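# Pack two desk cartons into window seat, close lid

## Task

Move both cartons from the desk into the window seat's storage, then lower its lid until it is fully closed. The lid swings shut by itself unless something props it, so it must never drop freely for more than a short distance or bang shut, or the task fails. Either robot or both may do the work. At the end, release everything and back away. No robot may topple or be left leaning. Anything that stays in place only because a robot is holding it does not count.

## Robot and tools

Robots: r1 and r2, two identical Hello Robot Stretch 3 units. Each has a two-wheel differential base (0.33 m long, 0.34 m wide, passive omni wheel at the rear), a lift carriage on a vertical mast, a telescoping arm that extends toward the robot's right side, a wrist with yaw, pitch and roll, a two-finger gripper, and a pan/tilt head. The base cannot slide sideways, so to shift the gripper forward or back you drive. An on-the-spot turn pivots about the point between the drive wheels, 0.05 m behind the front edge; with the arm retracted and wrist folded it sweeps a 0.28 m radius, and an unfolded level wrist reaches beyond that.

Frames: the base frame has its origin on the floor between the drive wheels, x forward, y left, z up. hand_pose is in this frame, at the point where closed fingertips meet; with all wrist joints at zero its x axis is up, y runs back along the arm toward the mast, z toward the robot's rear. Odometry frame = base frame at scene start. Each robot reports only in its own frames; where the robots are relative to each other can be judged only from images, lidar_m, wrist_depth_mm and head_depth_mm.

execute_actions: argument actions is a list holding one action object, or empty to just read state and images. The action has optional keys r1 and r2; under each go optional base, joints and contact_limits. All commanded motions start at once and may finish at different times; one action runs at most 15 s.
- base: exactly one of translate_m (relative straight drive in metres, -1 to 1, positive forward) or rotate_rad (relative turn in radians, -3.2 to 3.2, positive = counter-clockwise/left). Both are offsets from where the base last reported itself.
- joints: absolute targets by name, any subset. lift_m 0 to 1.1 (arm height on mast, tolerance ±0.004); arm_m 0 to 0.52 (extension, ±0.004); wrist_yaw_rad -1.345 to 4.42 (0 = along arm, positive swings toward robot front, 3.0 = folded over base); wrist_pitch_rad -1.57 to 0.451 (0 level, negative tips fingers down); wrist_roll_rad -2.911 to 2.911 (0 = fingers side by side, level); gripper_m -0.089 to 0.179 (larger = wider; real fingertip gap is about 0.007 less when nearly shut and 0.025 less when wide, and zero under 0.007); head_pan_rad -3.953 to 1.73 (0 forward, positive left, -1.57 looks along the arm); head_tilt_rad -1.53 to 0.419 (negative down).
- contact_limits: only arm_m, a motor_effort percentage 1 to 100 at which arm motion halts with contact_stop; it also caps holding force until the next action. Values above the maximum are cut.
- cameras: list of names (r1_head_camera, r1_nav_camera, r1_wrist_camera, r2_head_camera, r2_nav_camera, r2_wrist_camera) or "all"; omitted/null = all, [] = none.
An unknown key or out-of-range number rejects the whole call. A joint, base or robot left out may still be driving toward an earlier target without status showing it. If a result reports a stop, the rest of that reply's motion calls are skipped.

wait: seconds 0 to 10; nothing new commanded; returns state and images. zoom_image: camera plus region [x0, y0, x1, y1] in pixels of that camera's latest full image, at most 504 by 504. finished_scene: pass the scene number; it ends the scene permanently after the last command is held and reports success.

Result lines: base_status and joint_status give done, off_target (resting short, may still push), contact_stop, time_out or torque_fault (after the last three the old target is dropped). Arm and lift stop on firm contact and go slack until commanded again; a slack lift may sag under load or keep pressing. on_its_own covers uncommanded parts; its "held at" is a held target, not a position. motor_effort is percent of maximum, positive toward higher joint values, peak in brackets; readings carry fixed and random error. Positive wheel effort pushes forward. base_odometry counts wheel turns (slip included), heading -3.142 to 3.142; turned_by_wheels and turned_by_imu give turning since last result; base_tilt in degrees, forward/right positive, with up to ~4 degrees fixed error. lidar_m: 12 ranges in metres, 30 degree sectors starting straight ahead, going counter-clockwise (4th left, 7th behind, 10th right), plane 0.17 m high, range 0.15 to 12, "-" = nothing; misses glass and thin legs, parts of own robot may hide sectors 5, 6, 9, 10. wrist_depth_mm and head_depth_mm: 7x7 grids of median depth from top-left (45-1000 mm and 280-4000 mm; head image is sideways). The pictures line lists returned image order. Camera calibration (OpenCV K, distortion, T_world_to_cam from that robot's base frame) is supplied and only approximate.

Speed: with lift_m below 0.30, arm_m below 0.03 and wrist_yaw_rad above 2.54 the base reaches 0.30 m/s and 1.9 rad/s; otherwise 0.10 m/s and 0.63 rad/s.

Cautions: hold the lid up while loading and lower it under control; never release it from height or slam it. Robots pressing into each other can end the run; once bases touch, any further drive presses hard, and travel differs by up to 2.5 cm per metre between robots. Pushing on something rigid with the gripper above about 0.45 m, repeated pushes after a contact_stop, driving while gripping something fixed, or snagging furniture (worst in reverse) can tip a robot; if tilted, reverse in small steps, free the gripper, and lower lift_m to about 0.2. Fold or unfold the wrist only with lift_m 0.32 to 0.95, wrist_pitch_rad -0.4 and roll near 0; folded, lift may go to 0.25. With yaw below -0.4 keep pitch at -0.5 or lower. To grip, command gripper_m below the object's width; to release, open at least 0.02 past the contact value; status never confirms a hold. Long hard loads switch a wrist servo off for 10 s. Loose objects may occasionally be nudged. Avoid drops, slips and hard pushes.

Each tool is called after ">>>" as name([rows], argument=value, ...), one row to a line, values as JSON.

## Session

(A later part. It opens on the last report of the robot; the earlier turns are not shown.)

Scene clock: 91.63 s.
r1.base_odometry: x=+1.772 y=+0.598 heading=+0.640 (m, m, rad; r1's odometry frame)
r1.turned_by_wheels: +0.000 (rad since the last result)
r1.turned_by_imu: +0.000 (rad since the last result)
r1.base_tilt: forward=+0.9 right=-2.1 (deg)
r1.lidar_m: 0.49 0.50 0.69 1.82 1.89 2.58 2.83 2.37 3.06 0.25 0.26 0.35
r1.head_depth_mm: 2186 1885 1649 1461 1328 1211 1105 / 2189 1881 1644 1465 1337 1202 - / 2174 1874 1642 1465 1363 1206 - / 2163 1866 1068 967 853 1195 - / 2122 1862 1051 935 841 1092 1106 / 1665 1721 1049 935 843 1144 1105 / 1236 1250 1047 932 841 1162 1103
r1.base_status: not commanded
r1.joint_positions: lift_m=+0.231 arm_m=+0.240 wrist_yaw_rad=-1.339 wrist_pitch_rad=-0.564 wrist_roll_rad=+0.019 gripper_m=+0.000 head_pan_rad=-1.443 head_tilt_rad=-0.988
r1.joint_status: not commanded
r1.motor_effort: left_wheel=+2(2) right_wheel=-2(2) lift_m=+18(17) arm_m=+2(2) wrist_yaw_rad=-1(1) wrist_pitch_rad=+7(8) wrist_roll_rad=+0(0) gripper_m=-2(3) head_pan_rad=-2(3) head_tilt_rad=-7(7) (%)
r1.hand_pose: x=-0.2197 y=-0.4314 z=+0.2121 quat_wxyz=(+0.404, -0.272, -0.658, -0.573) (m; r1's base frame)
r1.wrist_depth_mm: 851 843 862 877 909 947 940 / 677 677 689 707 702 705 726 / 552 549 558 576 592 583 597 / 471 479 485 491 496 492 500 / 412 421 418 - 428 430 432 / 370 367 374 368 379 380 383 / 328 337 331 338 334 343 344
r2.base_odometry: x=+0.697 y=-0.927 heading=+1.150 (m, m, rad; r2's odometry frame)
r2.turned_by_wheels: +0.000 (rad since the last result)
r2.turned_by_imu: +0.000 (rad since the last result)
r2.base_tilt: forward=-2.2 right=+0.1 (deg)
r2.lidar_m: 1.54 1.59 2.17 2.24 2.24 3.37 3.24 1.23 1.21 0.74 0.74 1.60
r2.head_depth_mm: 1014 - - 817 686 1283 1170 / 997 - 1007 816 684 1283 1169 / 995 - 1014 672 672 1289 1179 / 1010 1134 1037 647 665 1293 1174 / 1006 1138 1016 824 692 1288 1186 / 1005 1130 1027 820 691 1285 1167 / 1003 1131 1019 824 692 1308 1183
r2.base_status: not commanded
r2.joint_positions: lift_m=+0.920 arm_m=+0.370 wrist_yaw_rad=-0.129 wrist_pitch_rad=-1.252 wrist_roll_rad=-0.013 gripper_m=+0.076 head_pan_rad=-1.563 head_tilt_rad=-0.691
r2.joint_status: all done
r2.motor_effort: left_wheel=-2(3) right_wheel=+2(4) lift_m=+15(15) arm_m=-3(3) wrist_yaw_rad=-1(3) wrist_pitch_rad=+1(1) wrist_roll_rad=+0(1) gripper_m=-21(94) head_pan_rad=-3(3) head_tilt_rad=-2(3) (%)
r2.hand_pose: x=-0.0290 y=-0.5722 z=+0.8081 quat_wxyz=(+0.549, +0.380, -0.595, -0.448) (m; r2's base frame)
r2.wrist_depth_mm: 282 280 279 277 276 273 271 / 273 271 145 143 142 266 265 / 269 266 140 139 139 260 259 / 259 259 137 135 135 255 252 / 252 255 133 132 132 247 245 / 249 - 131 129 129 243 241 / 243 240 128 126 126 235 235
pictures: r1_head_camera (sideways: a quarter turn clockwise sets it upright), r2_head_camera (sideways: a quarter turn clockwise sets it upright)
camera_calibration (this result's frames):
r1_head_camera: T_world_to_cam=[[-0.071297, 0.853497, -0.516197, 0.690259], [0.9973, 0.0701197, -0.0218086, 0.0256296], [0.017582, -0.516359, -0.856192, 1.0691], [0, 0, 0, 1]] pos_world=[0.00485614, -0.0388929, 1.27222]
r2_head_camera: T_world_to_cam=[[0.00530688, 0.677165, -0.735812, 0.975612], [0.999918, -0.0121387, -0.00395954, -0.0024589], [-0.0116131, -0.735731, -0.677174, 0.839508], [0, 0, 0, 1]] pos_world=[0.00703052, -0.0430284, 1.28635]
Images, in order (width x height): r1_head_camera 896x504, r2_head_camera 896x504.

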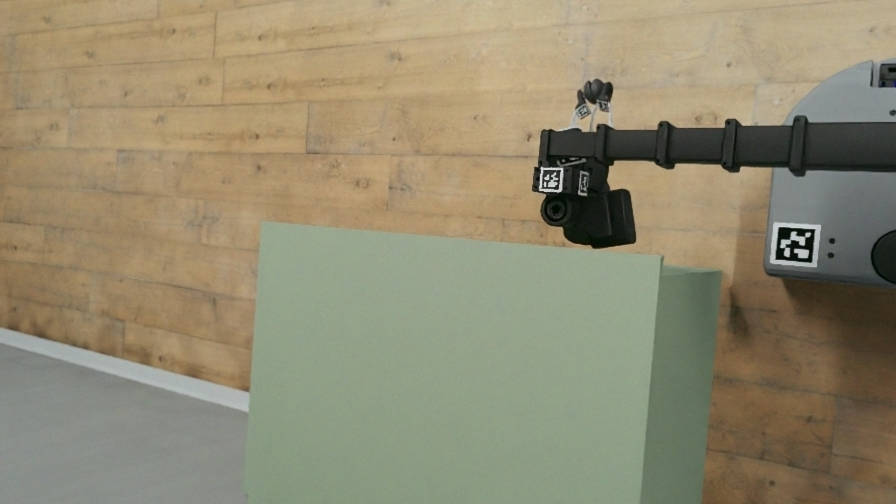

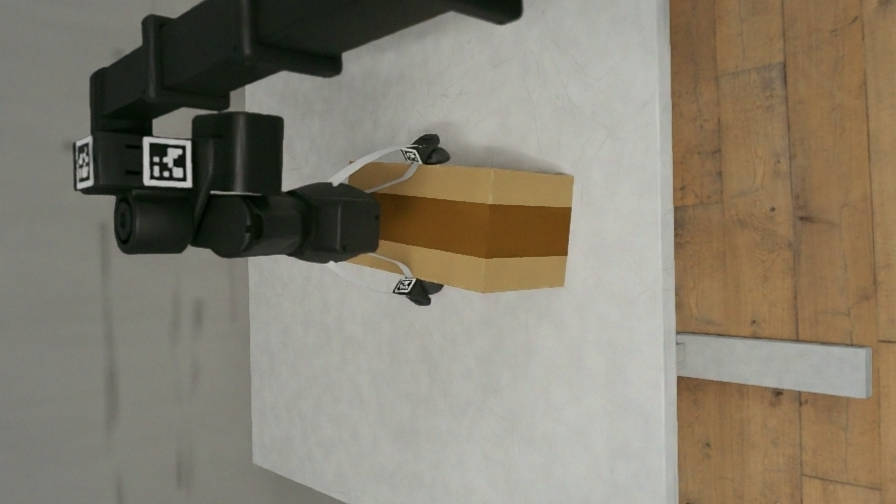

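>>> execute_actions([
  {"r1":{"base":{"translate_m":0.02}},"r2":{"joints":{"lift_m":0.96}}},
], cameras=[])

>>> execute_actions([
  {"r1":{"joints":{"lift_m":0.30}},"r2":{"base":{"rotate_rad":1.925},"joints":{"arm_m":0.1,"wrist_yaw_rad":0}}},
], cameras=["r1_head_camera","r2_head_camera"])

>>> zoom_image(camera="r1_head_camera", region=[480,130,730,330])

Scene clock: 103.73 s.
r1.base_odometry: x=+1.788 y=+0.610 heading=+0.640 (m, m, rad; r1's odometry frame)
r1.turned_by_wheels: +0.000 (rad since the last result)
r1.turned_by_imu: +0.001 (rad since the last result)
r1.base_tilt: forward=+1.1 right=-2.1 (deg)
r1.lidar_m: 0.47 0.48 0.66 1.79 1.88 2.58 2.85 2.38 3.02 0.25 0.26 0.35
r1.head_depth_mm: 2185 1867 1642 1471 1331 1208 1108 / 2164 1883 1640 1467 1339 1210 - / 2156 1874 1639 1459 1363 1207 - / 2158 1873 1051 950 843 1169 - / 2117 1859 1052 937 845 1085 1103 / 1602 1657 1054 932 842 1139 1105 / 1180 1206 1048 931 845 1156 1101
r1.base_status: done
r1.joint_positions: lift_m=+0.231 arm_m=+0.240 wrist_yaw_rad=-1.339 wrist_pitch_rad=-0.564 wrist_roll_rad=+0.019 gripper_m=+0.000 head_pan_rad=-1.443 head_tilt_rad=-0.988
r1.joint_status: not commanded
r1.motor_effort: left_wheel=+2(6) right_wheel=-2(3) lift_m=+18(17) arm_m=+2(2) wrist_yaw_rad=-2(1) wrist_pitch_rad=+7(8) wrist_roll_rad=+0(0) gripper_m=-3(2) head_pan_rad=-3(2) head_tilt_rad=-7(6) (%)
r1.hand_pose: x=-0.2197 y=-0.4314 z=+0.2121 quat_wxyz=(+0.404, -0.272, -0.658, -0.573) (m; r1's base frame)
r1.wrist_depth_mm: 848 863 882 895 905 939 947 / 672 684 685 688 696 707 729 / 569 576 564 576 570 580 605 / 481 470 486 488 499 511 505 / 413 419 419 - 423 437 439 / 358 364 367 369 377 381 390 / 325 329 336 339 338 339 342
r2.base_odometry: x=+0.697 y=-0.927 heading=+1.150 (m, m, rad; r2's odometry frame)
r2.turned_by_wheels: +0.000 (rad since the last result)
r2.turned_by_imu: +0.000 (rad since the last result)
r2.base_tilt: forward=-2.2 right=+0.1 (deg)
r2.lidar_m: 1.54 1.59 2.17 2.24 2.25 3.37 3.24 1.23 1.21 0.74 0.74 1.60
r2.head_depth_mm: 987 - 970 817 683 1283 1169 / - 1162 1013 818 684 1294 1179 / - - 729 617 672 1287 1184 / 992 1137 703 612 662 1295 1178 / 1005 1137 1018 820 689 1281 1177 / 1003 1134 1021 826 692 1284 1169 / 1000 1130 1025 824 692 1293 1177
r2.base_status: not commanded
r2.joint_positions: lift_m=+0.960 arm_m=+0.370 wrist_yaw_rad=-0.129 wrist_pitch_rad=-1.253 wrist_roll_rad=-0.013 gripper_m=+0.082 head_pan_rad=-1.563 head_tilt_rad=-0.691
r2.joint_status: all done
r2.on_its_own: gripper_m is held at +0.081, not at your +0.075, by its stall guard, which is not easing now
r2.motor_effort: left_wheel=-2(2) right_wheel=+3(3) lift_m=+24(24) arm_m=-3(3) wrist_yaw_rad=-1(1) wrist_pitch_rad=+1(1) wrist_roll_rad=+1(1) gripper_m=-19(19) head_pan_rad=-3(3) head_tilt_rad=-2(3) (%)
r2.hand_pose: x=-0.0290 y=-0.5719 z=+0.8474 quat_wxyz=(+0.549, +0.380, -0.594, -0.449) (m; r2's base frame)
r2.wrist_depth_mm: 324 322 322 321 316 314 312 / 317 315 145 143 142 308 306 / 306 305 141 139 138 299 298 / 301 298 137 136 135 291 292 / 292 294 134 132 132 286 283 / 287 - 131 129 129 281 278 / 280 277 128 127 125 272 272
pictures: none
No camera images: the call's "cameras" was empty. Leave "cameras" out to get every camera's image.

Scene clock: 107.73 s.
r1.base_odometry: x=+1.788 y=+0.610 heading=+0.640 (m, m, rad; r1's odometry frame)
r1.turned_by_wheels: +0.000 (rad since the last result)
r1.turned_by_imu: +0.000 (rad since the last result)
r1.base_tilt: forward=+0.9 right=-2.0 (deg)
r1.lidar_m: 0.47 0.48 0.66 1.79 1.89 2.58 2.84 2.52 3.05 0.25 0.26 0.35
r1.head_depth_mm: 2181 1867 1649 1469 1334 1208 1108 / 2169 1882 1649 1463 1334 1199 - / 2174 1867 1629 1467 1285 1199 - / 2156 1869 1025 925 824 1172 - / 2104 1875 1037 920 826 1100 1106 / 1597 1647 1035 921 830 1146 1105 / 1181 1207 1045 926 835 1159 1105
r1.base_status: not commanded
r1.joint_positions: lift_m=+0.299 arm_m=+0.240 wrist_yaw_rad=-1.339 wrist_pitch_rad=-0.564 wrist_roll_rad=+0.019 gripper_m=+0.000 head_pan_rad=-1.443 head_tilt_rad=-0.988
r1.joint_status: all done
r1.motor_effort: left_wheel=+2(3) right_wheel=+1(2) lift_m=+68(75) arm_m=+1(2) wrist_yaw_rad=-1(1) wrist_pitch_rad=+8(9) wrist_roll_rad=+0(0) gripper_m=-2(3) head_pan_rad=-3(3) head_tilt_rad=-6(7) (%)
r1.hand_pose: x=-0.2196 y=-0.4315 z=+0.2802 quat_wxyz=(+0.404, -0.272, -0.658, -0.574) (m; r1's base frame)
r1.wrist_depth_mm: 963 - - - - - - / 800 797 800 817 858 861 861 / 654 689 665 698 697 727 716 / 565 562 571 595 588 600 604 / 497 491 505 - 518 522 523 / 444 449 436 438 458 460 460 / 391 406 404 407 403 411 413
r2.base_odometry: x=+0.697 y=-0.927 heading=+3.075 (m, m, rad; r2's odometry frame)
r2.turned_by_wheels: +1.925 (rad since the last result)
r2.turned_by_imu: +1.950 (rad since the last result)
r2.base_tilt: forward=-2.1 right=+0.0 (deg)
r2.lidar_m: 2.24 2.57 3.24 1.23 1.23 1.16 0.74 1.42 1.54 1.55 1.88 2.61
r2.head_depth_mm: 1304 1408 - - 1502 1335 1178 / 1343 1474 - - 1512 1265 1136 / 1384 1557 - - - 417 430 / 1426 1608 1859 1874 507 424 431 / 1474 1672 1913 1850 1586 1313 1162 / 1520 1739 2022 1870 1574 1353 1187 / 1575 1813 2083 1864 1560 1347 1185
r2.base_status: done
r2.joint_positions: lift_m=+0.960 arm_m=+0.100 wrist_yaw_rad=-0.001 wrist_pitch_rad=-1.254 wrist_roll_rad=-0.013 gripper_m=+0.082 head_pan_rad=-1.563 head_tilt_rad=-0.691
r2.joint_status: all done
r2.on_its_own: gripper_m is held at +0.081, not at your +0.075, by its stall guard, which is not easing now
r2.motor_effort: left_wheel=-2(8) right_wheel=+3(10) lift_m=+24(24) arm_m=-3(4) wrist_yaw_rad=+1(1) wrist_pitch_rad=+1(1) wrist_roll_rad=+1(1) gripper_m=-18(19) head_pan_rad=-3(3) head_tilt_rad=-3(2) (%)
r2.hand_pose: x=-0.0217 y=-0.3024 z=+0.8474 quat_wxyz=(+0.576, +0.417, -0.569, -0.413) (m; r2's base frame)
r2.wrist_depth_mm: - - - - - - - / - - 144 142 142 - - / - - 141 139 138 - - / - - 137 135 135 - - / - - 133 133 132 966 966 / 969 - 130 129 129 950 936 / 951 929 128 127 126 885 934
pictures: r1_head_camera (sideways: a quarter turn clockwise sets it upright), r2_head_camera (sideways: a quarter turn clockwise sets it upright)
camera_calibration (this result's frames):
r1_head_camera: T_world_to_cam=[[-0.0712435, 0.853885, -0.515562, 0.689432], [0.997306, 0.0700164, -0.0218512, 0.025685], [0.0174394, -0.51573, -0.856573, 1.0696], [0, 0, 0, 1]] pos_world=[0.00484869, -0.0388709, 1.27219]
r2_head_camera: T_world_to_cam=[[0.0053078, 0.677171, -0.735806, 0.975604], [0.999918, -0.0121401, -0.00395971, -0.00245868], [-0.0116142, -0.735725, -0.677181, 0.839516], [0, 0, 0, 1]] pos_world=[0.00703045, -0.0430283, 1.28635]
Images, in order (width x height): r1_head_camera 896x504, r2_head_camera 896x504.

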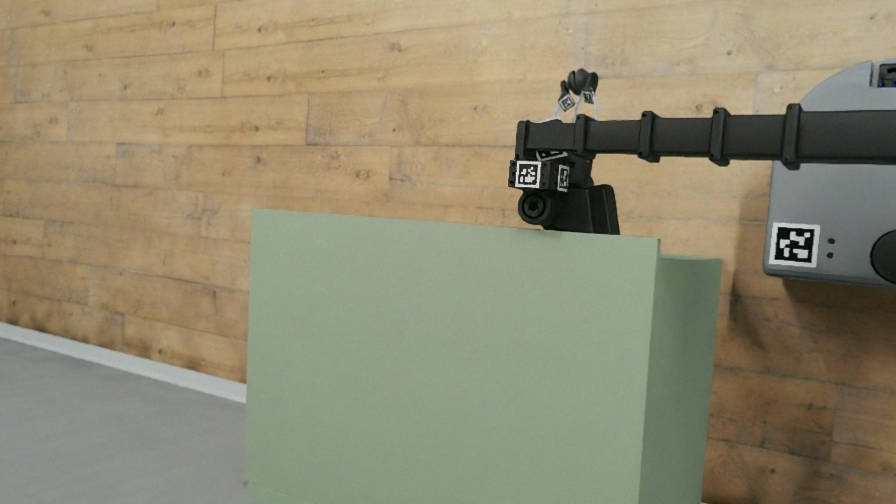

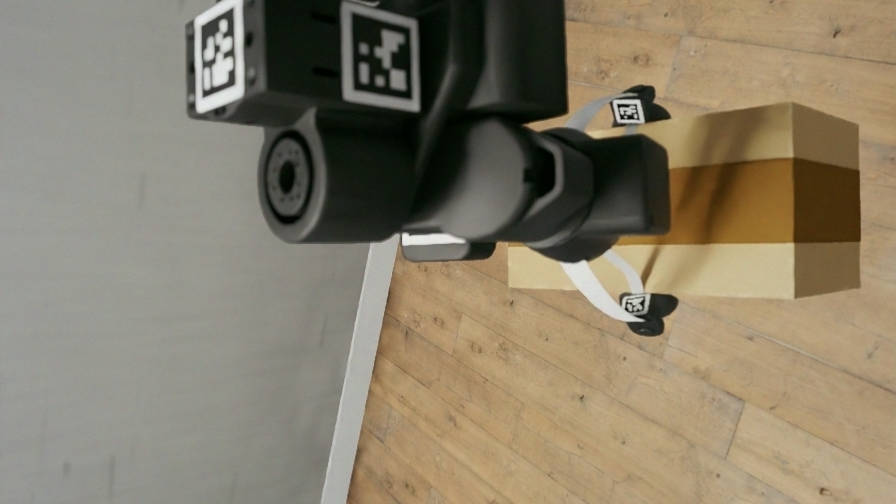

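Region (480, 130, 730, 330) of r1_head_camera's 896x504 image, scaled by 2.016, with more detail than that image has; it fills the top 403 rows of this view, and the rest is white.

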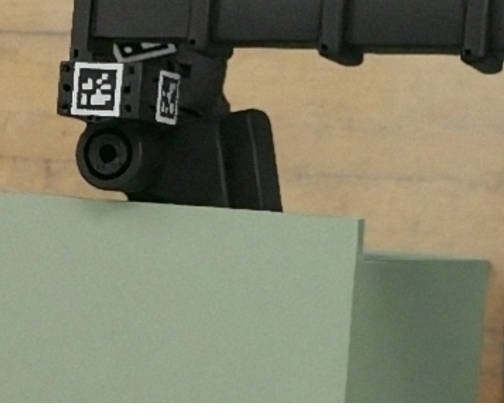

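>>> execute_actions([
  {"r1":{"base":{"translate_m":0.004},"joints":{"lift_m":0.338}},"r2":{"base":{"translate_m":0.2},"joints":{"lift_m":0.8}}},
], cameras=[])

>>> execute_actions([
  {"r1":{"base":{"translate_m":0.009},"joints":{"lift_m":0.378}},"r2":{"base":{"translate_m":0.2},"joints":{"lift_m":0.7}}},
], cameras=[])

>>> execute_actions([
  {"r1":{"base":{"translate_m":0.012},"joints":{"lift_m":0.418}},"r2":{"base":{"translate_m":0.2}}},
], cameras=["r1_head_camera"])

Scene clock: 120.00 s.
r1.base_odometry: x=+1.791 y=+0.612 heading=+0.640 (m, m, rad; r1's odometry frame)
r1.turned_by_wheels: +0.000 (rad since the last result)
r1.turned_by_imu: +0.001 (rad since the last result)
r1.base_tilt: forward=+1.0 right=-2.1 (deg)
r1.lidar_m: 0.46 0.48 0.65 1.78 1.89 2.58 2.85 2.32 3.02 0.25 0.26 0.35
r1.head_depth_mm: 2154 1871 1657 1468 1315 1211 1108 / 2166 1877 1646 1473 1307 1214 - / 2145 1871 1633 1461 1289 1209 - / 2155 1860 984 880 788 1172 - / 2118 1856 998 883 798 1100 1105 / 1572 1618 1022 899 808 1145 1106 / 1167 1193 1033 915 824 1158 1111
r1.base_status: done
r1.joint_positions: lift_m=+0.337 arm_m=+0.240 wrist_yaw_rad=-1.339 wrist_pitch_rad=-0.564 wrist_roll_rad=+0.019 gripper_m=+0.000 head_pan_rad=-1.443 head_tilt_rad=-0.988
r1.joint_status: all done
r1.motor_effort: left_wheel=+2(3) right_wheel=-2(10) lift_m=+69(71) arm_m=+1(1) wrist_yaw_rad=+0(2) wrist_pitch_rad=+8(8) wrist_roll_rad=+0(0) gripper_m=-2(3) head_pan_rad=-2(1) head_tilt_rad=-6(6) (%)
r1.hand_pose: x=-0.2197 y=-0.4313 z=+0.3182 quat_wxyz=(+0.404, -0.273, -0.658, -0.574) (m; r1's base frame)
r1.wrist_depth_mm: - - - - - - - / 856 899 915 936 947 959 988 / 706 712 734 757 758 772 783 / 611 614 636 643 637 647 651 / 547 544 544 - 568 563 570 / 476 478 486 478 494 502 504 / 431 433 434 448 437 446 447
r2.base_odometry: x=+0.498 y=-0.913 heading=+3.075 (m, m, rad; r2's odometry frame)
r2.turned_by_wheels: +0.000 (rad since the last result)
r2.turned_by_imu: +0.000 (rad since the last result)
r2.base_tilt: forward=-2.2 right=+0.1 (deg)
r2.lidar_m: 2.05 2.36 3.17 2.34 1.50 1.35 0.93 1.64 1.60 1.61 1.96 2.43
r2.head_depth_mm: 1357 1525 1717 1847 - - 1175 / 1406 1570 1785 1839 - - 1173 / 1448 1625 1866 1845 - - 512 / 1484 1696 1926 1832 1603 604 519 / 1537 1746 2012 1867 1565 1346 1181 / 1580 1810 2104 1859 1560 1341 1187 / 1644 1886 2151 1862 1567 1351 1186
r2.base_status: done
r2.joint_positions: lift_m=+0.800 arm_m=+0.100 wrist_yaw_rad=-0.001 wrist_pitch_rad=-1.254 wrist_roll_rad=-0.013 gripper_m=+0.082 head_pan_rad=-1.563 head_tilt_rad=-0.691
r2.joint_status: all done
r2.on_its_own: gripper_m is held at +0.081, not at your +0.075, by its stall guard, which is not easing now
r2.motor_effort: left_wheel=-2(3) right_wheel=+3(9) lift_m=+15(21) arm_m=-3(3) wrist_yaw_rad=+0(0) wrist_pitch_rad=+2(1) wrist_roll_rad=+1(1) gripper_m=-19(19) head_pan_rad=-2(3) head_tilt_rad=-2(3) (%)
r2.hand_pose: x=-0.0217 y=-0.3023 z=+0.6880 quat_wxyz=(+0.576, +0.417, -0.569, -0.413) (m; r2's base frame)
r2.wrist_depth_mm: 922 929 934 929 924 910 908 / 916 877 145 143 142 875 885 / 889 885 141 139 138 849 842 / 856 858 137 135 135 842 823 / 854 830 133 133 132 816 811 / 805 - 130 129 129 823 820 / 801 785 127 126 126 791 779
pictures: none
No camera images: the call's "cameras" was empty. Leave "cameras" out to get every camera's image.

Scene clock: 123.47 s.
r1.base_odometry: x=+1.799 y=+0.618 heading=+0.640 (m, m, rad; r1's odometry frame)
r1.turned_by_wheels: +0.000 (rad since the last result)
r1.turned_by_imu: -0.002 (rad since the last result)
r1.base_tilt: forward=+0.8 right=-2.0 (deg)
r1.lidar_m: 0.45 0.47 0.64 1.73 1.88 2.57 2.86 2.14 3.03 0.25 0.26 0.35
r1.head_depth_mm: 2178 1867 1638 1466 1323 1209 1108 / 2172 1871 1638 1463 1299 1204 - / 2170 1872 1653 1492 1289 1203 - / 2169 1873 937 834 751 1178 - / 2102 1867 965 855 763 1093 1106 / 1563 1605 998 879 786 1143 1103 / 1152 1180 1030 901 802 1160 1106
r1.base_status: done
r1.joint_positions: lift_m=+0.377 arm_m=+0.240 wrist_yaw_rad=-1.338 wrist_pitch_rad=-0.563 wrist_roll_rad=+0.019 gripper_m=+0.000 head_pan_rad=-1.443 head_tilt_rad=-0.988
r1.joint_status: all done
r1.motor_effort: left_wheel=+1(8) right_wheel=+2(36) lift_m=+68(70) arm_m=+1(1) wrist_yaw_rad=-3(5) wrist_pitch_rad=+7(8) wrist_roll_rad=+0(0) gripper_m=-2(3) head_pan_rad=-2(1) head_tilt_rad=-6(7) (%)
r1.hand_pose: x=-0.2198 y=-0.4317 z=+0.3585 quat_wxyz=(+0.405, -0.272, -0.658, -0.573) (m; r1's base frame)
r1.wrist_depth_mm: - - - - - - - / 935 962 999 993 - - - / 797 826 802 818 815 851 867 / 671 674 694 695 700 718 713 / 583 590 610 - 610 623 626 / 519 528 510 523 536 536 546 / 469 464 474 475 481 488 492
r2.base_odometry: x=+0.298 y=-0.900 heading=+3.075 (m, m, rad; r2's odometry frame)
r2.turned_by_wheels: +0.000 (rad since the last result)
r2.turned_by_imu: +0.000 (rad since the last result)
r2.base_tilt: forward=-2.1 right=+0.1 (deg)
r2.lidar_m: 1.84 2.16 3.11 2.67 1.71 1.53 1.13 1.85 1.67 1.68 2.04 2.23
r2.head_depth_mm: 1420 1580 1789 1857 1552 - - / 1462 1627 1859 1845 1562 - 1140 / 1510 1691 1931 1847 1560 - 591 / 1549 1745 2029 1865 1565 1295 612 / 1596 1827 2077 1871 1564 1349 1183 / 1650 1883 2150 1859 1567 1351 1180 / 1709 1957 2170 1871 1560 1353 1186
r2.base_status: done
r2.joint_positions: lift_m=+0.700 arm_m=+0.100 wrist_yaw_rad=-0.001 wrist_pitch_rad=-1.254 wrist_roll_rad=-0.013 gripper_m=+0.082 head_pan_rad=-1.563 head_tilt_rad=-0.691
r2.joint_status: all done
r2.on_its_own: gripper_m is held at +0.081, not at your +0.075, by its stall guard, which is not easing now
r2.motor_effort: left_wheel=-2(4) right_wheel=+3(8) lift_m=+16(18) arm_m=-3(3) wrist_yaw_rad=+0(0) wrist_pitch_rad=+2(2) wrist_roll_rad=+1(1) gripper_m=-19(19) head_pan_rad=-2(3) head_tilt_rad=-2(3) (%)
r2.hand_pose: x=-0.0217 y=-0.3023 z=+0.5880 quat_wxyz=(+0.576, +0.417, -0.569, -0.413) (m; r2's base frame)
r2.wrist_depth_mm: 814 813 809 827 811 786 787 / 806 805 145 143 142 791 782 / 776 765 141 139 139 749 764 / 769 766 137 136 135 756 746 / 749 749 133 133 132 734 732 / 734 - 130 129 129 716 714 / 734 708 127 127 126 692 693
pictures: none
No camera images: the call's "cameras" was empty. Leave "cameras" out to get every camera's image.

Scene clock: 126.93 s.
r1.base_odometry: x=+1.808 y=+0.625 heading=+0.640 (m, m, rad; r1's odometry frame)
r1.turned_by_wheels: +0.000 (rad since the last result)
r1.turned_by_imu: -0.005 (rad since the last result)
r1.base_tilt: forward=+0.9 right=-2.0 (deg)
r1.lidar_m: 0.44 0.46 0.62 1.66 1.88 2.55 2.87 1.96 3.05 0.25 0.26 0.35
r1.head_depth_mm: 2158 1871 1646 1477 1329 1210 1112 / 2166 1867 1652 1482 1328 1215 - / 2166 1878 1643 1490 1285 1208 - / 2166 1869 891 789 711 1173 - / 2102 1868 929 820 733 1091 1108 / 1551 1525 979 853 758 1130 1109 / 1141 1163 1023 889 791 1159 1100
r1.base_status: done
r1.joint_positions: lift_m=+0.417 arm_m=+0.240 wrist_yaw_rad=-1.336 wrist_pitch_rad=-0.564 wrist_roll_rad=+0.019 gripper_m=+0.000 head_pan_rad=-1.443 head_tilt_rad=-0.988
r1.joint_status: all done
r1.motor_effort: left_wheel=+0(9) right_wheel=+4(34) lift_m=+68(72) arm_m=+1(1) wrist_yaw_rad=-4(5) wrist_pitch_rad=+8(8) wrist_roll_rad=+0(0) gripper_m=-2(2) head_pan_rad=-3(2) head_tilt_rad=-8(6) (%)
r1.hand_pose: x=-0.2196 y=-0.4320 z=+0.3983 quat_wxyz=(+0.405, -0.272, -0.659, -0.573) (m; r1's base frame)
r1.wrist_depth_mm: - - - - - - - / - - - - - - - / 837 875 878 866 935 910 957 / 722 720 748 772 770 771 774 / 625 636 645 - 678 673 666 / 555 571 571 560 579 595 595 / 509 518 516 514 515 521 535
r2.base_odometry: x=+0.099 y=-0.887 heading=+3.075 (m, m, rad; r2's odometry frame)
r2.turned_by_wheels: +0.000 (rad since the last result)
r2.turned_by_imu: +0.000 (rad since the last result)
r2.base_tilt: forward=-2.1 right=+0.1 (deg)
r2.lidar_m: 1.64 1.98 3.05 3.01 1.50 1.72 1.33 1.92 1.73 1.75 2.13 2.05
r2.head_depth_mm: 1471 1661 1863 1850 1547 - - / 1520 1706 1941 1856 1550 - 1143 / 1580 1771 2008 1858 1563 - 592 / 1619 1838 2081 1833 1570 1300 612 / 1677 1890 2157 1859 1568 1348 1181 / 1732 1949 2208 1876 1566 1350 1177 / 1798 2043 2231 1876 1569 1352 1188
r2.base_status: done
r2.joint_positions: lift_m=+0.700 arm_m=+0.100 wrist_yaw_rad=-0.001 wrist_pitch_rad=-1.254 wrist_roll_rad=-0.013 gripper_m=+0.082 head_pan_rad=-1.563 head_tilt_rad=-0.691
r2.joint_status: not commanded
r2.on_its_own: gripper_m is held at +0.081, not at your +0.075, by its stall guard, which is not easing now
r2.motor_effort: left_wheel=-2(3) right_wheel=+2(8) lift_m=+16(16) arm_m=-3(3) wrist_yaw_rad=+1(1) wrist_pitch_rad=+1(1) wrist_roll_rad=+1(0) gripper_m=-18(19) head_pan_rad=-3(3) head_tilt_rad=-2(3) (%)
r2.hand_pose: x=-0.0217 y=-0.3023 z=+0.5880 quat_wxyz=(+0.576, +0.417, -0.569, -0.413) (m; r2's base frame)
r2.wrist_depth_mm: 832 819 813 813 800 796 793 / 807 803 145 143 142 777 769 / 786 787 141 139 139 752 771 / 770 756 137 135 135 741 732 / 769 731 133 132 132 726 723 / 729 - 131 129 129 719 705 / 703 701 127 126 126 688 689
pictures: r1_head_camera (sideways: a quarter turn clockwise sets it upright)
camera_calibration (this result's frames):
r1_head_camera: T_world_to_cam=[[-0.0712213, 0.853887, -0.515562, 0.689432], [0.997308, 0.0699905, -0.0218512, 0.0256849], [0.017426, -0.515731, -0.856573, 1.0696], [0, 0, 0, 1]] pos_world=[0.00484768, -0.0388708, 1.27219]
Images, in order (width x height): r1_head_camera 896x504.

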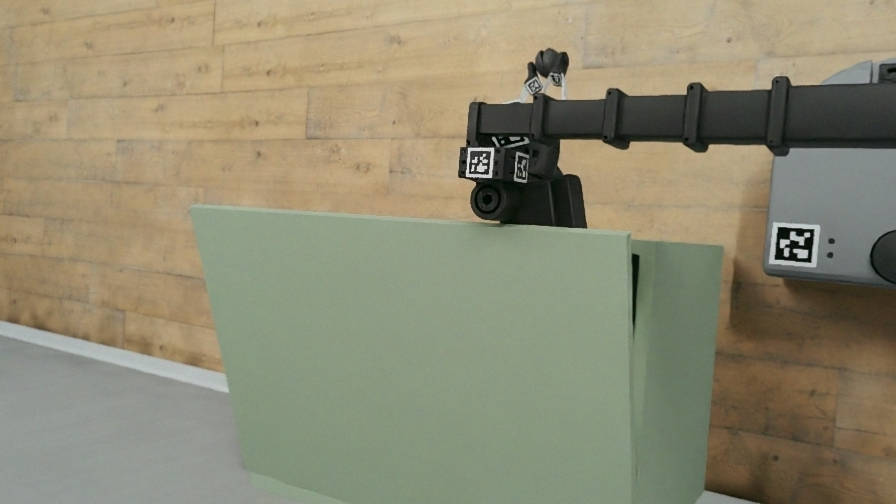

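>>> execute_actions([
  {"r1":{"base":{"translate_m":0.015},"joints":{"lift_m":0.458}},"r2":{"base":{"translate_m":0.2}}},
], cameras=[])

>>> execute_actions([
  {"r1":{"base":{"translate_m":0.022},"joints":{"lift_m":0.498}},"r2":{"base":{"translate_m":0.2}}},
], cameras=["r1_head_camera"])

Scene clock: 134.80 s.
r1.base_odometry: x=+1.820 y=+0.634 heading=+0.640 (m, m, rad; r1's odometry frame)
r1.turned_by_wheels: +0.000 (rad since the last result)
r1.turned_by_imu: -0.001 (rad since the last result)
r1.base_tilt: forward=+0.9 right=-2.0 (deg)
r1.lidar_m: 0.43 0.44 0.60 1.58 1.88 2.55 2.89 1.79 3.05 0.25 0.26 0.35
r1.head_depth_mm: 2165 1859 1636 1471 1318 1209 1109 / 2155 1881 1655 1488 - - - / 2159 1874 1634 1504 1300 1210 - / 2180 969 841 745 683 1152 - / 2085 1859 896 787 712 1085 1111 / 1517 1470 958 832 747 1125 1107 / 1113 1133 1024 884 778 1142 1104
r1.base_status: done
r1.joint_positions: lift_m=+0.457 arm_m=+0.240 wrist_yaw_rad=-1.335 wrist_pitch_rad=-0.564 wrist_roll_rad=+0.019 gripper_m=+0.000 head_pan_rad=-1.443 head_tilt_rad=-0.988
r1.joint_status: all done
r1.motor_effort: left_wheel=+0(7) right_wheel=+6(34) lift_m=+67(68) arm_m=+1(1) wrist_yaw_rad=-5(6) wrist_pitch_rad=+8(8) wrist_roll_rad=+0(0) gripper_m=-1(2) head_pan_rad=-3(3) head_tilt_rad=-7(7) (%)
r1.hand_pose: x=-0.2195 y=-0.4323 z=+0.4383 quat_wxyz=(+0.405, -0.271, -0.659, -0.573) (m; r1's base frame)
r1.wrist_depth_mm: - - - - - - - / - - - - - - - / 937 940 938 968 955 958 975 / 773 813 794 825 820 820 835 / 694 695 696 - 710 731 714 / 593 613 613 612 624 646 662 / 542 546 546 553 554 561 574
r2.base_odometry: x=-0.101 y=-0.873 heading=+3.075 (m, m, rad; r2's odometry frame)
r2.turned_by_wheels: +0.000 (rad since the last result)
r2.turned_by_imu: +0.000 (rad since the last result)
r2.base_tilt: forward=-2.1 right=+0.1 (deg)
r2.lidar_m: 1.45 1.80 2.97 2.98 1.63 1.91 1.53 2.00 1.80 1.82 2.06 1.86
r2.head_depth_mm: 1544 1715 1931 1855 1544 - - / 1585 1764 2010 1840 1551 - 1146 / 1637 1829 2085 1853 1554 - 588 / 1688 1901 2135 1860 1561 1291 611 / 1738 1960 2173 1862 1559 1348 1182 / 1801 2050 2232 1877 1566 1351 1186 / 1864 2112 2290 1873 1564 1347 1191
r2.base_status: done
r2.joint_positions: lift_m=+0.700 arm_m=+0.100 wrist_yaw_rad=-0.001 wrist_pitch_rad=-1.254 wrist_roll_rad=-0.013 gripper_m=+0.082 head_pan_rad=-1.563 head_tilt_rad=-0.691
r2.joint_status: not commanded
r2.on_its_own: gripper_m is held at +0.081, not at your +0.075, by its stall guard, which is not easing now
r2.motor_effort: left_wheel=-2(4) right_wheel=+2(7) lift_m=+16(16) arm_m=-3(3) wrist_yaw_rad=+0(1) wrist_pitch_rad=+1(1) wrist_roll_rad=+1(0) gripper_m=-19(19) head_pan_rad=-2(3) head_tilt_rad=-3(3) (%)
r2.hand_pose: x=-0.0217 y=-0.3023 z=+0.5880 quat_wxyz=(+0.576, +0.417, -0.569, -0.413) (m; r2's base frame)
r2.wrist_depth_mm: 845 829 810 810 812 795 796 / 813 795 145 142 142 779 777 / 786 776 141 139 138 758 766 / 763 762 137 135 135 739 738 / 738 733 134 133 132 738 722 / 721 - 130 129 129 704 704 / 710 711 128 126 126 694 700
pictures: none
No camera images: the call's "cameras" was empty. Leave "cameras" out to get every camera's image.

Scene clock: 138.27 s.
r1.base_odometry: x=+1.838 y=+0.647 heading=+0.639 (m, m, rad; r1's odometry frame)
r1.turned_by_wheels: +0.000 (rad since the last result)
r1.turned_by_imu: +0.000 (rad since the last result)
r1.base_tilt: forward=+1.0 right=-2.1 (deg)
r1.lidar_m: 0.41 0.42 0.57 1.50 1.88 2.55 2.91 1.61 3.06 0.25 0.26 0.35
r1.head_depth_mm: 2171 1855 1645 1464 1307 1202 1106 / 2170 1874 1662 1514 - - - / 2186 1823 1615 1509 1311 1201 - / 2152 922 797 699 651 1043 - / 2086 1036 866 753 682 1081 1108 / 1433 1395 944 814 727 1128 1108 / 1053 1085 1012 885 774 1102 1108
r1.base_status: done
r1.joint_positions: lift_m=+0.497 arm_m=+0.240 wrist_yaw_rad=-1.333 wrist_pitch_rad=-0.564 wrist_roll_rad=+0.019 gripper_m=+0.000 head_pan_rad=-1.443 head_tilt_rad=-0.988
r1.joint_status: all done
r1.motor_effort: left_wheel=-1(6) right_wheel=+9(29) lift_m=+66(72) arm_m=+1(2) wrist_yaw_rad=-6(6) wrist_pitch_rad=+8(8) wrist_roll_rad=+0(0) gripper_m=-3(1) head_pan_rad=-3(3) head_tilt_rad=-8(7) (%)
r1.hand_pose: x=-0.2194 y=-0.4326 z=+0.4783 quat_wxyz=(+0.406, -0.270, -0.659, -0.572) (m; r1's base frame)
r1.wrist_depth_mm: - - - - - - - / - - - - - - - / 944 988 985 - - - - / 818 840 878 887 899 880 883 / 727 734 739 - 785 763 790 / 643 636 649 656 668 677 668 / 572 600 591 607 607 597 599
r2.base_odometry: x=-0.300 y=-0.860 heading=+3.075 (m, m, rad; r2's odometry frame)
r2.turned_by_wheels: +0.000 (rad since the last result)
r2.turned_by_imu: +0.000 (rad since the last result)
r2.base_tilt: forward=-2.2 right=+0.1 (deg)
r2.lidar_m: 1.25 1.63 2.90 2.92 2.33 1.77 1.73 2.07 1.87 1.88 1.85 1.67
r2.head_depth_mm: 1596 1786 2027 1851 1548 - - / 1650 1851 2064 1850 1554 - 1147 / 1685 1919 2125 1846 1550 - 589 / 1758 1988 2168 1853 1572 1291 612 / 1810 2052 2255 1872 1553 1350 1190 / 1869 2122 2298 1881 1562 1345 1176 / 1933 2206 2298 1865 1572 1350 1184
r2.base_status: done
r2.joint_positions: lift_m=+0.700 arm_m=+0.100 wrist_yaw_rad=-0.001 wrist_pitch_rad=-1.254 wrist_roll_rad=-0.013 gripper_m=+0.082 head_pan_rad=-1.563 head_tilt_rad=-0.691
r2.joint_status: not commanded
r2.on_its_own: gripper_m is held at +0.081, not at your +0.075, by its stall guard, which is not easing now
r2.motor_effort: left_wheel=-1(3) right_wheel=+2(7) lift_m=+16(16) arm_m=-3(3) wrist_yaw_rad=+0(1) wrist_pitch_rad=+2(1) wrist_roll_rad=+0(1) gripper_m=-19(19) head_pan_rad=-3(3) head_tilt_rad=-2(2) (%)
r2.hand_pose: x=-0.0217 y=-0.3023 z=+0.5880 quat_wxyz=(+0.576, +0.417, -0.569, -0.413) (m; r2's base frame)
r2.wrist_depth_mm: 823 812 806 818 806 795 788 / 810 806 145 142 142 772 792 / 782 762 141 139 138 752 752 / 776 753 137 136 135 743 740 / 739 743 133 133 132 729 725 / 721 - 130 129 129 709 711 / 718 715 128 126 126 682 694
pictures: r1_head_camera (sideways: a quarter turn clockwise sets it upright)
camera_calibration (this result's frames):
r1_head_camera: T_world_to_cam=[[-0.0712211, 0.853887, -0.515562, 0.689432], [0.997308, 0.0699902, -0.0218512, 0.025685], [0.0174258, -0.515731, -0.856574, 1.0696], [0, 0, 0, 1]] pos_world=[0.00484767, -0.0388708, 1.27219]
Images, in order (width x height): r1_head_camera 896x504.

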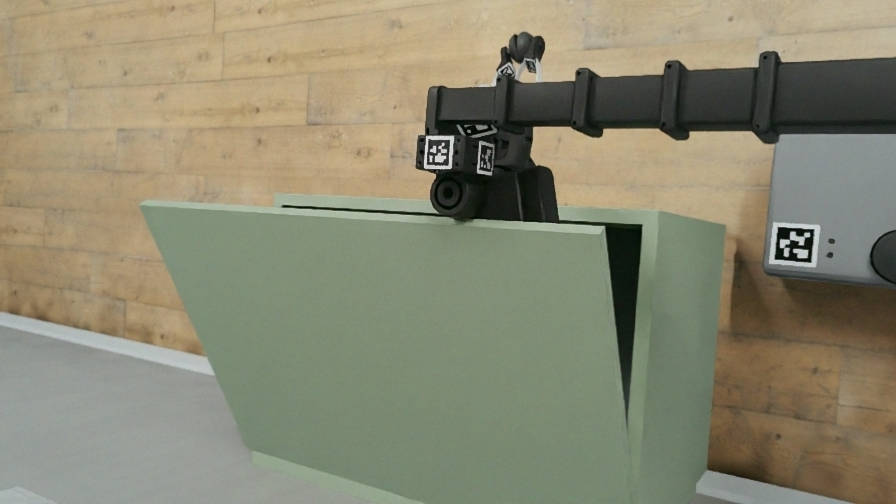

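>>> execute_actions([
  {"r1":{"base":{"translate_m":0.023},"joints":{"lift_m":0.528}},"r2":{"base":{"translate_m":0.28}}},
], cameras=[])

>>> execute_actions([
  {"r1":{"base":{"translate_m":0.026},"joints":{"lift_m":0.558}},"r2":{"base":{"translate_m":0.28}}},
], cameras=[])

>>> execute_actions([
  {"r1":{"base":{"translate_m":0.033},"joints":{"lift_m":0.586}},"r2":{"base":{"translate_m":0.27}}},
], cameras=["r1_head_camera"])

Scene clock: 154.07 s.
r1.base_odometry: x=+1.856 y=+0.661 heading=+0.638 (m, m, rad; r1's odometry frame)
r1.turned_by_wheels: -0.001 (rad since the last result)
r1.turned_by_imu: -0.003 (rad since the last result)
r1.base_tilt: forward=+1.0 right=-2.1 (deg)
r1.lidar_m: 0.38 0.40 0.54 1.40 1.88 2.54 2.92 1.37 1.38 0.25 0.26 0.35
r1.head_depth_mm: 2166 1881 1633 1462 1327 1201 1105 / 2170 1877 1659 - 1347 - - / 2157 1833 1582 - 1289 1195 - / 2169 882 756 668 615 1040 - / 2073 993 840 729 664 1080 1104 / 1371 1321 942 804 713 1126 1107 / 1002 1038 1007 892 771 1066 1095
r1.base_status: done
r1.joint_positions: lift_m=+0.527 arm_m=+0.240 wrist_yaw_rad=-1.332 wrist_pitch_rad=-0.564 wrist_roll_rad=+0.019 gripper_m=+0.000 head_pan_rad=-1.443 head_tilt_rad=-0.988
r1.joint_status: all done
r1.on_its_own: right_wheel is at rest, and its effort (+27) is outside its rest range (-18 to +18)
r1.motor_effort: left_wheel=-6(8) right_wheel=+27(29) lift_m=+59(67) arm_m=+0(1) wrist_yaw_rad=-7(7) wrist_pitch_rad=+8(8) wrist_roll_rad=+0(0) gripper_m=-2(2) head_pan_rad=-2(3) head_tilt_rad=-6(6) (%)
r1.hand_pose: x=-0.2193 y=-0.4328 z=+0.5085 quat_wxyz=(+0.406, -0.270, -0.659, -0.572) (m; r1's base frame)
r1.wrist_depth_mm: - - - - - - - / - - - - - - - / - - - - - - - / 881 889 917 917 880 917 952 / 757 781 773 - 810 808 822 / 673 682 692 683 726 712 718 / 627 630 620 631 632 631 633
r2.base_odometry: x=-0.580 y=-0.841 heading=+3.074 (m, m, rad; r2's odometry frame)
r2.turned_by_wheels: +0.000 (rad since the last result)
r2.turned_by_imu: +0.000 (rad since the last result)
r2.base_tilt: forward=-2.2 right=+0.1 (deg)
r2.lidar_m: 0.98 1.19 2.81 2.82 2.62 1.99 2.01 2.18 1.97 1.98 1.56 1.34
r2.head_depth_mm: 1677 1867 2076 1824 1546 - - / 1729 1933 2145 1827 1551 - 1149 / 1785 1998 2185 1850 1555 - 590 / 1830 2060 2241 1842 1568 1295 611 / 1900 2156 2293 1870 1567 1339 1179 / 1958 2227 2299 1862 1561 1351 1184 / 2008 2231 2233 1872 1564 1351 1184
r2.base_status: done
r2.joint_positions: lift_m=+0.700 arm_m=+0.100 wrist_yaw_rad=-0.001 wrist_pitch_rad=-1.254 wrist_roll_rad=-0.013 gripper_m=+0.082 head_pan_rad=-1.563 head_tilt_rad=-0.691
r2.joint_status: not commanded
r2.on_its_own: gripper_m is held at +0.081, not at your +0.075, by its stall guard, which is not easing now
r2.motor_effort: left_wheel=-2(2) right_wheel=+2(8) lift_m=+16(16) arm_m=-3(3) wrist_yaw_rad=+0(0) wrist_pitch_rad=+1(2) wrist_roll_rad=+1(1) gripper_m=-20(19) head_pan_rad=-2(4) head_tilt_rad=-2(2) (%)
r2.hand_pose: x=-0.0217 y=-0.3023 z=+0.5880 quat_wxyz=(+0.576, +0.417, -0.569, -0.413) (m; r2's base frame)
r2.wrist_depth_mm: 828 840 804 823 810 813 800 / 800 795 145 143 142 774 781 / 785 783 141 139 138 764 745 / 761 753 137 135 135 758 752 / 745 740 134 133 132 724 717 / 723 - 130 129 129 705 710 / 712 711 127 126 126 689 699
pictures: none
No camera images: the call's "cameras" was empty. Leave "cameras" out to get every camera's image.

Scene clock: 158.27 s.
r1.base_odometry: x=+1.877 y=+0.676 heading=+0.637 (m, m, rad; r1's odometry frame)
r1.turned_by_wheels: -0.001 (rad since the last result)
r1.turned_by_imu: -0.006 (rad since the last result)
r1.base_tilt: forward=+0.8 right=-2.1 (deg)
r1.lidar_m: 0.36 0.37 0.50 1.28 1.88 2.52 2.96 1.16 0.26 0.25 0.26 0.34
r1.head_depth_mm: 2163 1865 1644 1494 1324 1211 1113 / 2172 1876 1646 - 1314 1201 - / 2164 1821 1319 - 1260 1181 - / 2176 837 720 631 602 1037 - / 2041 974 816 704 645 1078 1103 / 1315 1271 943 797 702 1112 1110 / 956 978 997 911 778 1027 1084
r1.base_status: done
r1.joint_positions: lift_m=+0.557 arm_m=+0.240 wrist_yaw_rad=-1.332 wrist_pitch_rad=-0.564 wrist_roll_rad=+0.019 gripper_m=+0.000 head_pan_rad=-1.443 head_tilt_rad=-0.988
r1.joint_status: all done
r1.on_its_own: right_wheel is at rest, and its effort (+26) is outside its rest range (-18 to +18)
r1.motor_effort: left_wheel=-6(6) right_wheel=+26(29) lift_m=+57(61) arm_m=+1(1) wrist_yaw_rad=-7(7) wrist_pitch_rad=+8(8) wrist_roll_rad=+0(0) gripper_m=-3(3) head_pan_rad=-3(2) head_tilt_rad=-6(5) (%)
r1.hand_pose: x=-0.2193 y=-0.4327 z=+0.5385 quat_wxyz=(+0.406, -0.270, -0.659, -0.572) (m; r1's base frame)
r1.wrist_depth_mm: - - - - - - - / - - - - - - - / - 918 897 - - - - / 916 967 930 945 971 968 975 / 806 832 844 - 856 841 839 / 718 710 731 722 740 742 765 / 647 644 652 663 657 655 670
r2.base_odometry: x=-0.859 y=-0.822 heading=+3.074 (m, m, rad; r2's odometry frame)
r2.turned_by_wheels: +0.000 (rad since the last result)
r2.turned_by_imu: +0.000 (rad since the last result)
r2.base_tilt: forward=-2.2 right=+0.2 (deg)
r2.lidar_m: 0.71 0.87 2.71 2.72 2.90 2.21 2.29 2.28 2.07 2.01 1.27 0.71
r2.head_depth_mm: 1759 1961 2146 1844 1547 - - / 1815 2034 2195 1847 1550 - 1144 / 1872 2099 2280 1857 1554 - 589 / 1916 2184 2290 1857 1561 1296 612 / 1980 2257 2296 1848 1568 1343 1175 / 1974 2167 2215 1860 1572 1349 1184 / 1707 1817 1950 1875 1570 1348 1191
r2.base_status: done
r2.joint_positions: lift_m=+0.700 arm_m=+0.100 wrist_yaw_rad=-0.001 wrist_pitch_rad=-1.254 wrist_roll_rad=-0.013 gripper_m=+0.082 head_pan_rad=-1.563 head_tilt_rad=-0.691
r2.joint_status: not commanded
r2.on_its_own: gripper_m is held at +0.081, not at your +0.075, by its stall guard, which is not easing now
r2.motor_effort: left_wheel=-2(4) right_wheel=+3(7) lift_m=+16(16) arm_m=-3(3) wrist_yaw_rad=+1(0) wrist_pitch_rad=+2(1) wrist_roll_rad=+1(1) gripper_m=-19(19) head_pan_rad=-3(3) head_tilt_rad=-3(2) (%)
r2.hand_pose: x=-0.0217 y=-0.3023 z=+0.5880 quat_wxyz=(+0.576, +0.417, -0.569, -0.413) (m; r2's base frame)
r2.wrist_depth_mm: 822 821 792 817 818 801 795 / 804 781 145 142 142 780 772 / 789 771 141 139 139 769 761 / 770 775 137 136 135 740 741 / 758 744 134 132 132 733 718 / 738 - 130 130 129 705 718 / 715 703 127 127 126 685 696
pictures: none
No camera images: the call's "cameras" was empty. Leave "cameras" out to get every camera's image.

Scene clock: 162.37 s.
r1.base_odometry: x=+1.904 y=+0.696 heading=+0.637 (m, m, rad; r1's odometry frame)
r1.turned_by_wheels: -0.001 (rad since the last result)
r1.turned_by_imu: -0.012 (rad since the last result)
r1.base_tilt: forward=+0.8 right=-2.2 (deg)
r1.lidar_m: 0.33 0.34 0.45 1.12 1.87 2.49 2.98 3.36 0.26 0.25 0.25 0.34
r1.head_depth_mm: 2155 1874 1651 1490 1322 1221 1116 / 2173 1878 1671 - 1320 1204 - / 2167 1829 1216 - 1085 1133 - / 2155 798 686 601 590 1036 - / 2018 952 797 687 633 1065 1104 / 1263 1214 953 801 702 1094 1105 / 819 923 940 904 797 968 1027
r1.base_status: done
r1.joint_positions: lift_m=+0.585 arm_m=+0.240 wrist_yaw_rad=-1.333 wrist_pitch_rad=-0.564 wrist_roll_rad=+0.019 gripper_m=+0.000 head_pan_rad=-1.443 head_tilt_rad=-0.988
r1.joint_status: all done
r1.on_its_own: right_wheel is at rest, and its effort (+25) is outside its rest range (-18 to +18)
r1.motor_effort: left_wheel=-5(6) right_wheel=+25(26) lift_m=+56(62) arm_m=+1(1) wrist_yaw_rad=-6(8) wrist_pitch_rad=+8(8) wrist_roll_rad=+0(0) gripper_m=-3(2) head_pan_rad=-2(2) head_tilt_rad=-7(7) (%)
r1.hand_pose: x=-0.2193 y=-0.4326 z=+0.5666 quat_wxyz=(+0.406, -0.270, -0.659, -0.572) (m; r1's base frame)
r1.wrist_depth_mm: - - - - - - - / - - - - - - - / - - 856 - - - - / 981 737 773 - - - - / 847 753 773 - 892 855 889 / 754 755 760 747 773 781 791 / 659 669 687 666 701 687 703
r2.base_odometry: x=-1.128 y=-0.804 heading=+3.074 (m, m, rad; r2's odometry frame)
r2.turned_by_wheels: +0.000 (rad since the last result)
r2.turned_by_imu: +0.000 (rad since the last result)
r2.base_tilt: forward=-2.1 right=+0.1 (deg)
r2.lidar_m: 0.46 0.56 2.14 2.64 3.16 2.45 2.56 2.38 2.15 1.56 0.99 0.46
r2.head_depth_mm: 1829 2049 2185 1842 1547 - - / 1890 2130 2289 1858 1554 - 1152 / 1951 2192 2258 1855 1560 - 589 / 2021 2286 2283 1858 1552 1296 611 / 1886 2074 2180 1852 1555 1349 1181 / 1569 1664 1820 1817 1566 1348 1183 / 1323 1405 1508 1620 1570 1355 1181
r2.base_status: done
r2.joint_positions: lift_m=+0.700 arm_m=+0.100 wrist_yaw_rad=-0.001 wrist_pitch_rad=-1.254 wrist_roll_rad=-0.013 gripper_m=+0.082 head_pan_rad=-1.563 head_tilt_rad=-0.691
r2.joint_status: not commanded
r2.on_its_own: gripper_m is held at +0.081, not at your +0.075, by its stall guard, which is not easing now
r2.motor_effort: left_wheel=-2(4) right_wheel=+2(7) lift_m=+16(16) arm_m=-3(3) wrist_yaw_rad=+0(1) wrist_pitch_rad=+1(1) wrist_roll_rad=+1(1) gripper_m=-19(19) head_pan_rad=-3(4) head_tilt_rad=-3(3) (%)
r2.hand_pose: x=-0.0217 y=-0.3023 z=+0.5880 quat_wxyz=(+0.576, +0.417, -0.569, -0.413) (m; r2's base frame)
r2.wrist_depth_mm: 754 806 809 800 804 796 791 / 801 787 144 143 142 774 777 / 771 782 141 139 138 768 763 / 764 768 137 135 135 736 736 / 655 757 134 132 132 721 717 / 519 - 130 129 129 710 700 / 522 711 127 127 127 690 691
pictures: r1_head_camera (sideways: a quarter turn clockwise sets it upright)
camera_calibration (this result's frames):
r1_head_camera: T_world_to_cam=[[-0.0712187, 0.853887, -0.515562, 0.689432], [0.997309, 0.0699874, -0.0218512, 0.0256849], [0.0174244, -0.515731, -0.856573, 1.0696], [0, 0, 0, 1]] pos_world=[0.00484756, -0.0388708, 1.27219]
Images, in order (width x height): r1_head_camera 896x504.

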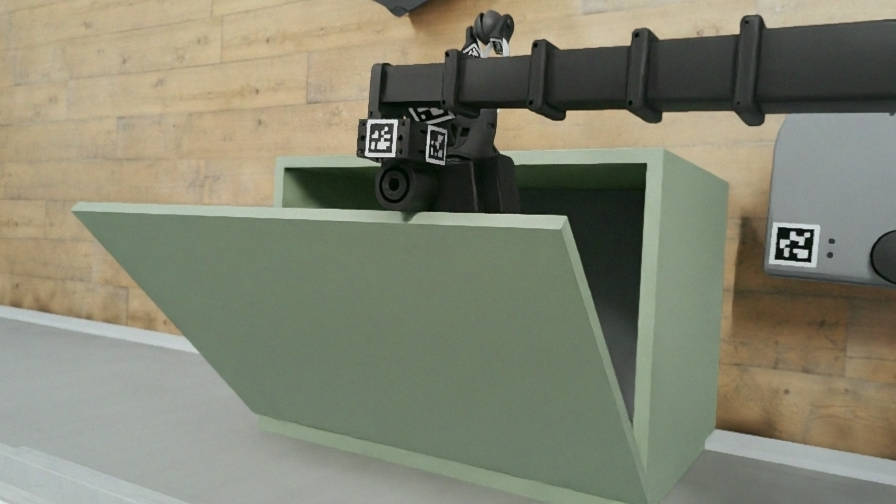

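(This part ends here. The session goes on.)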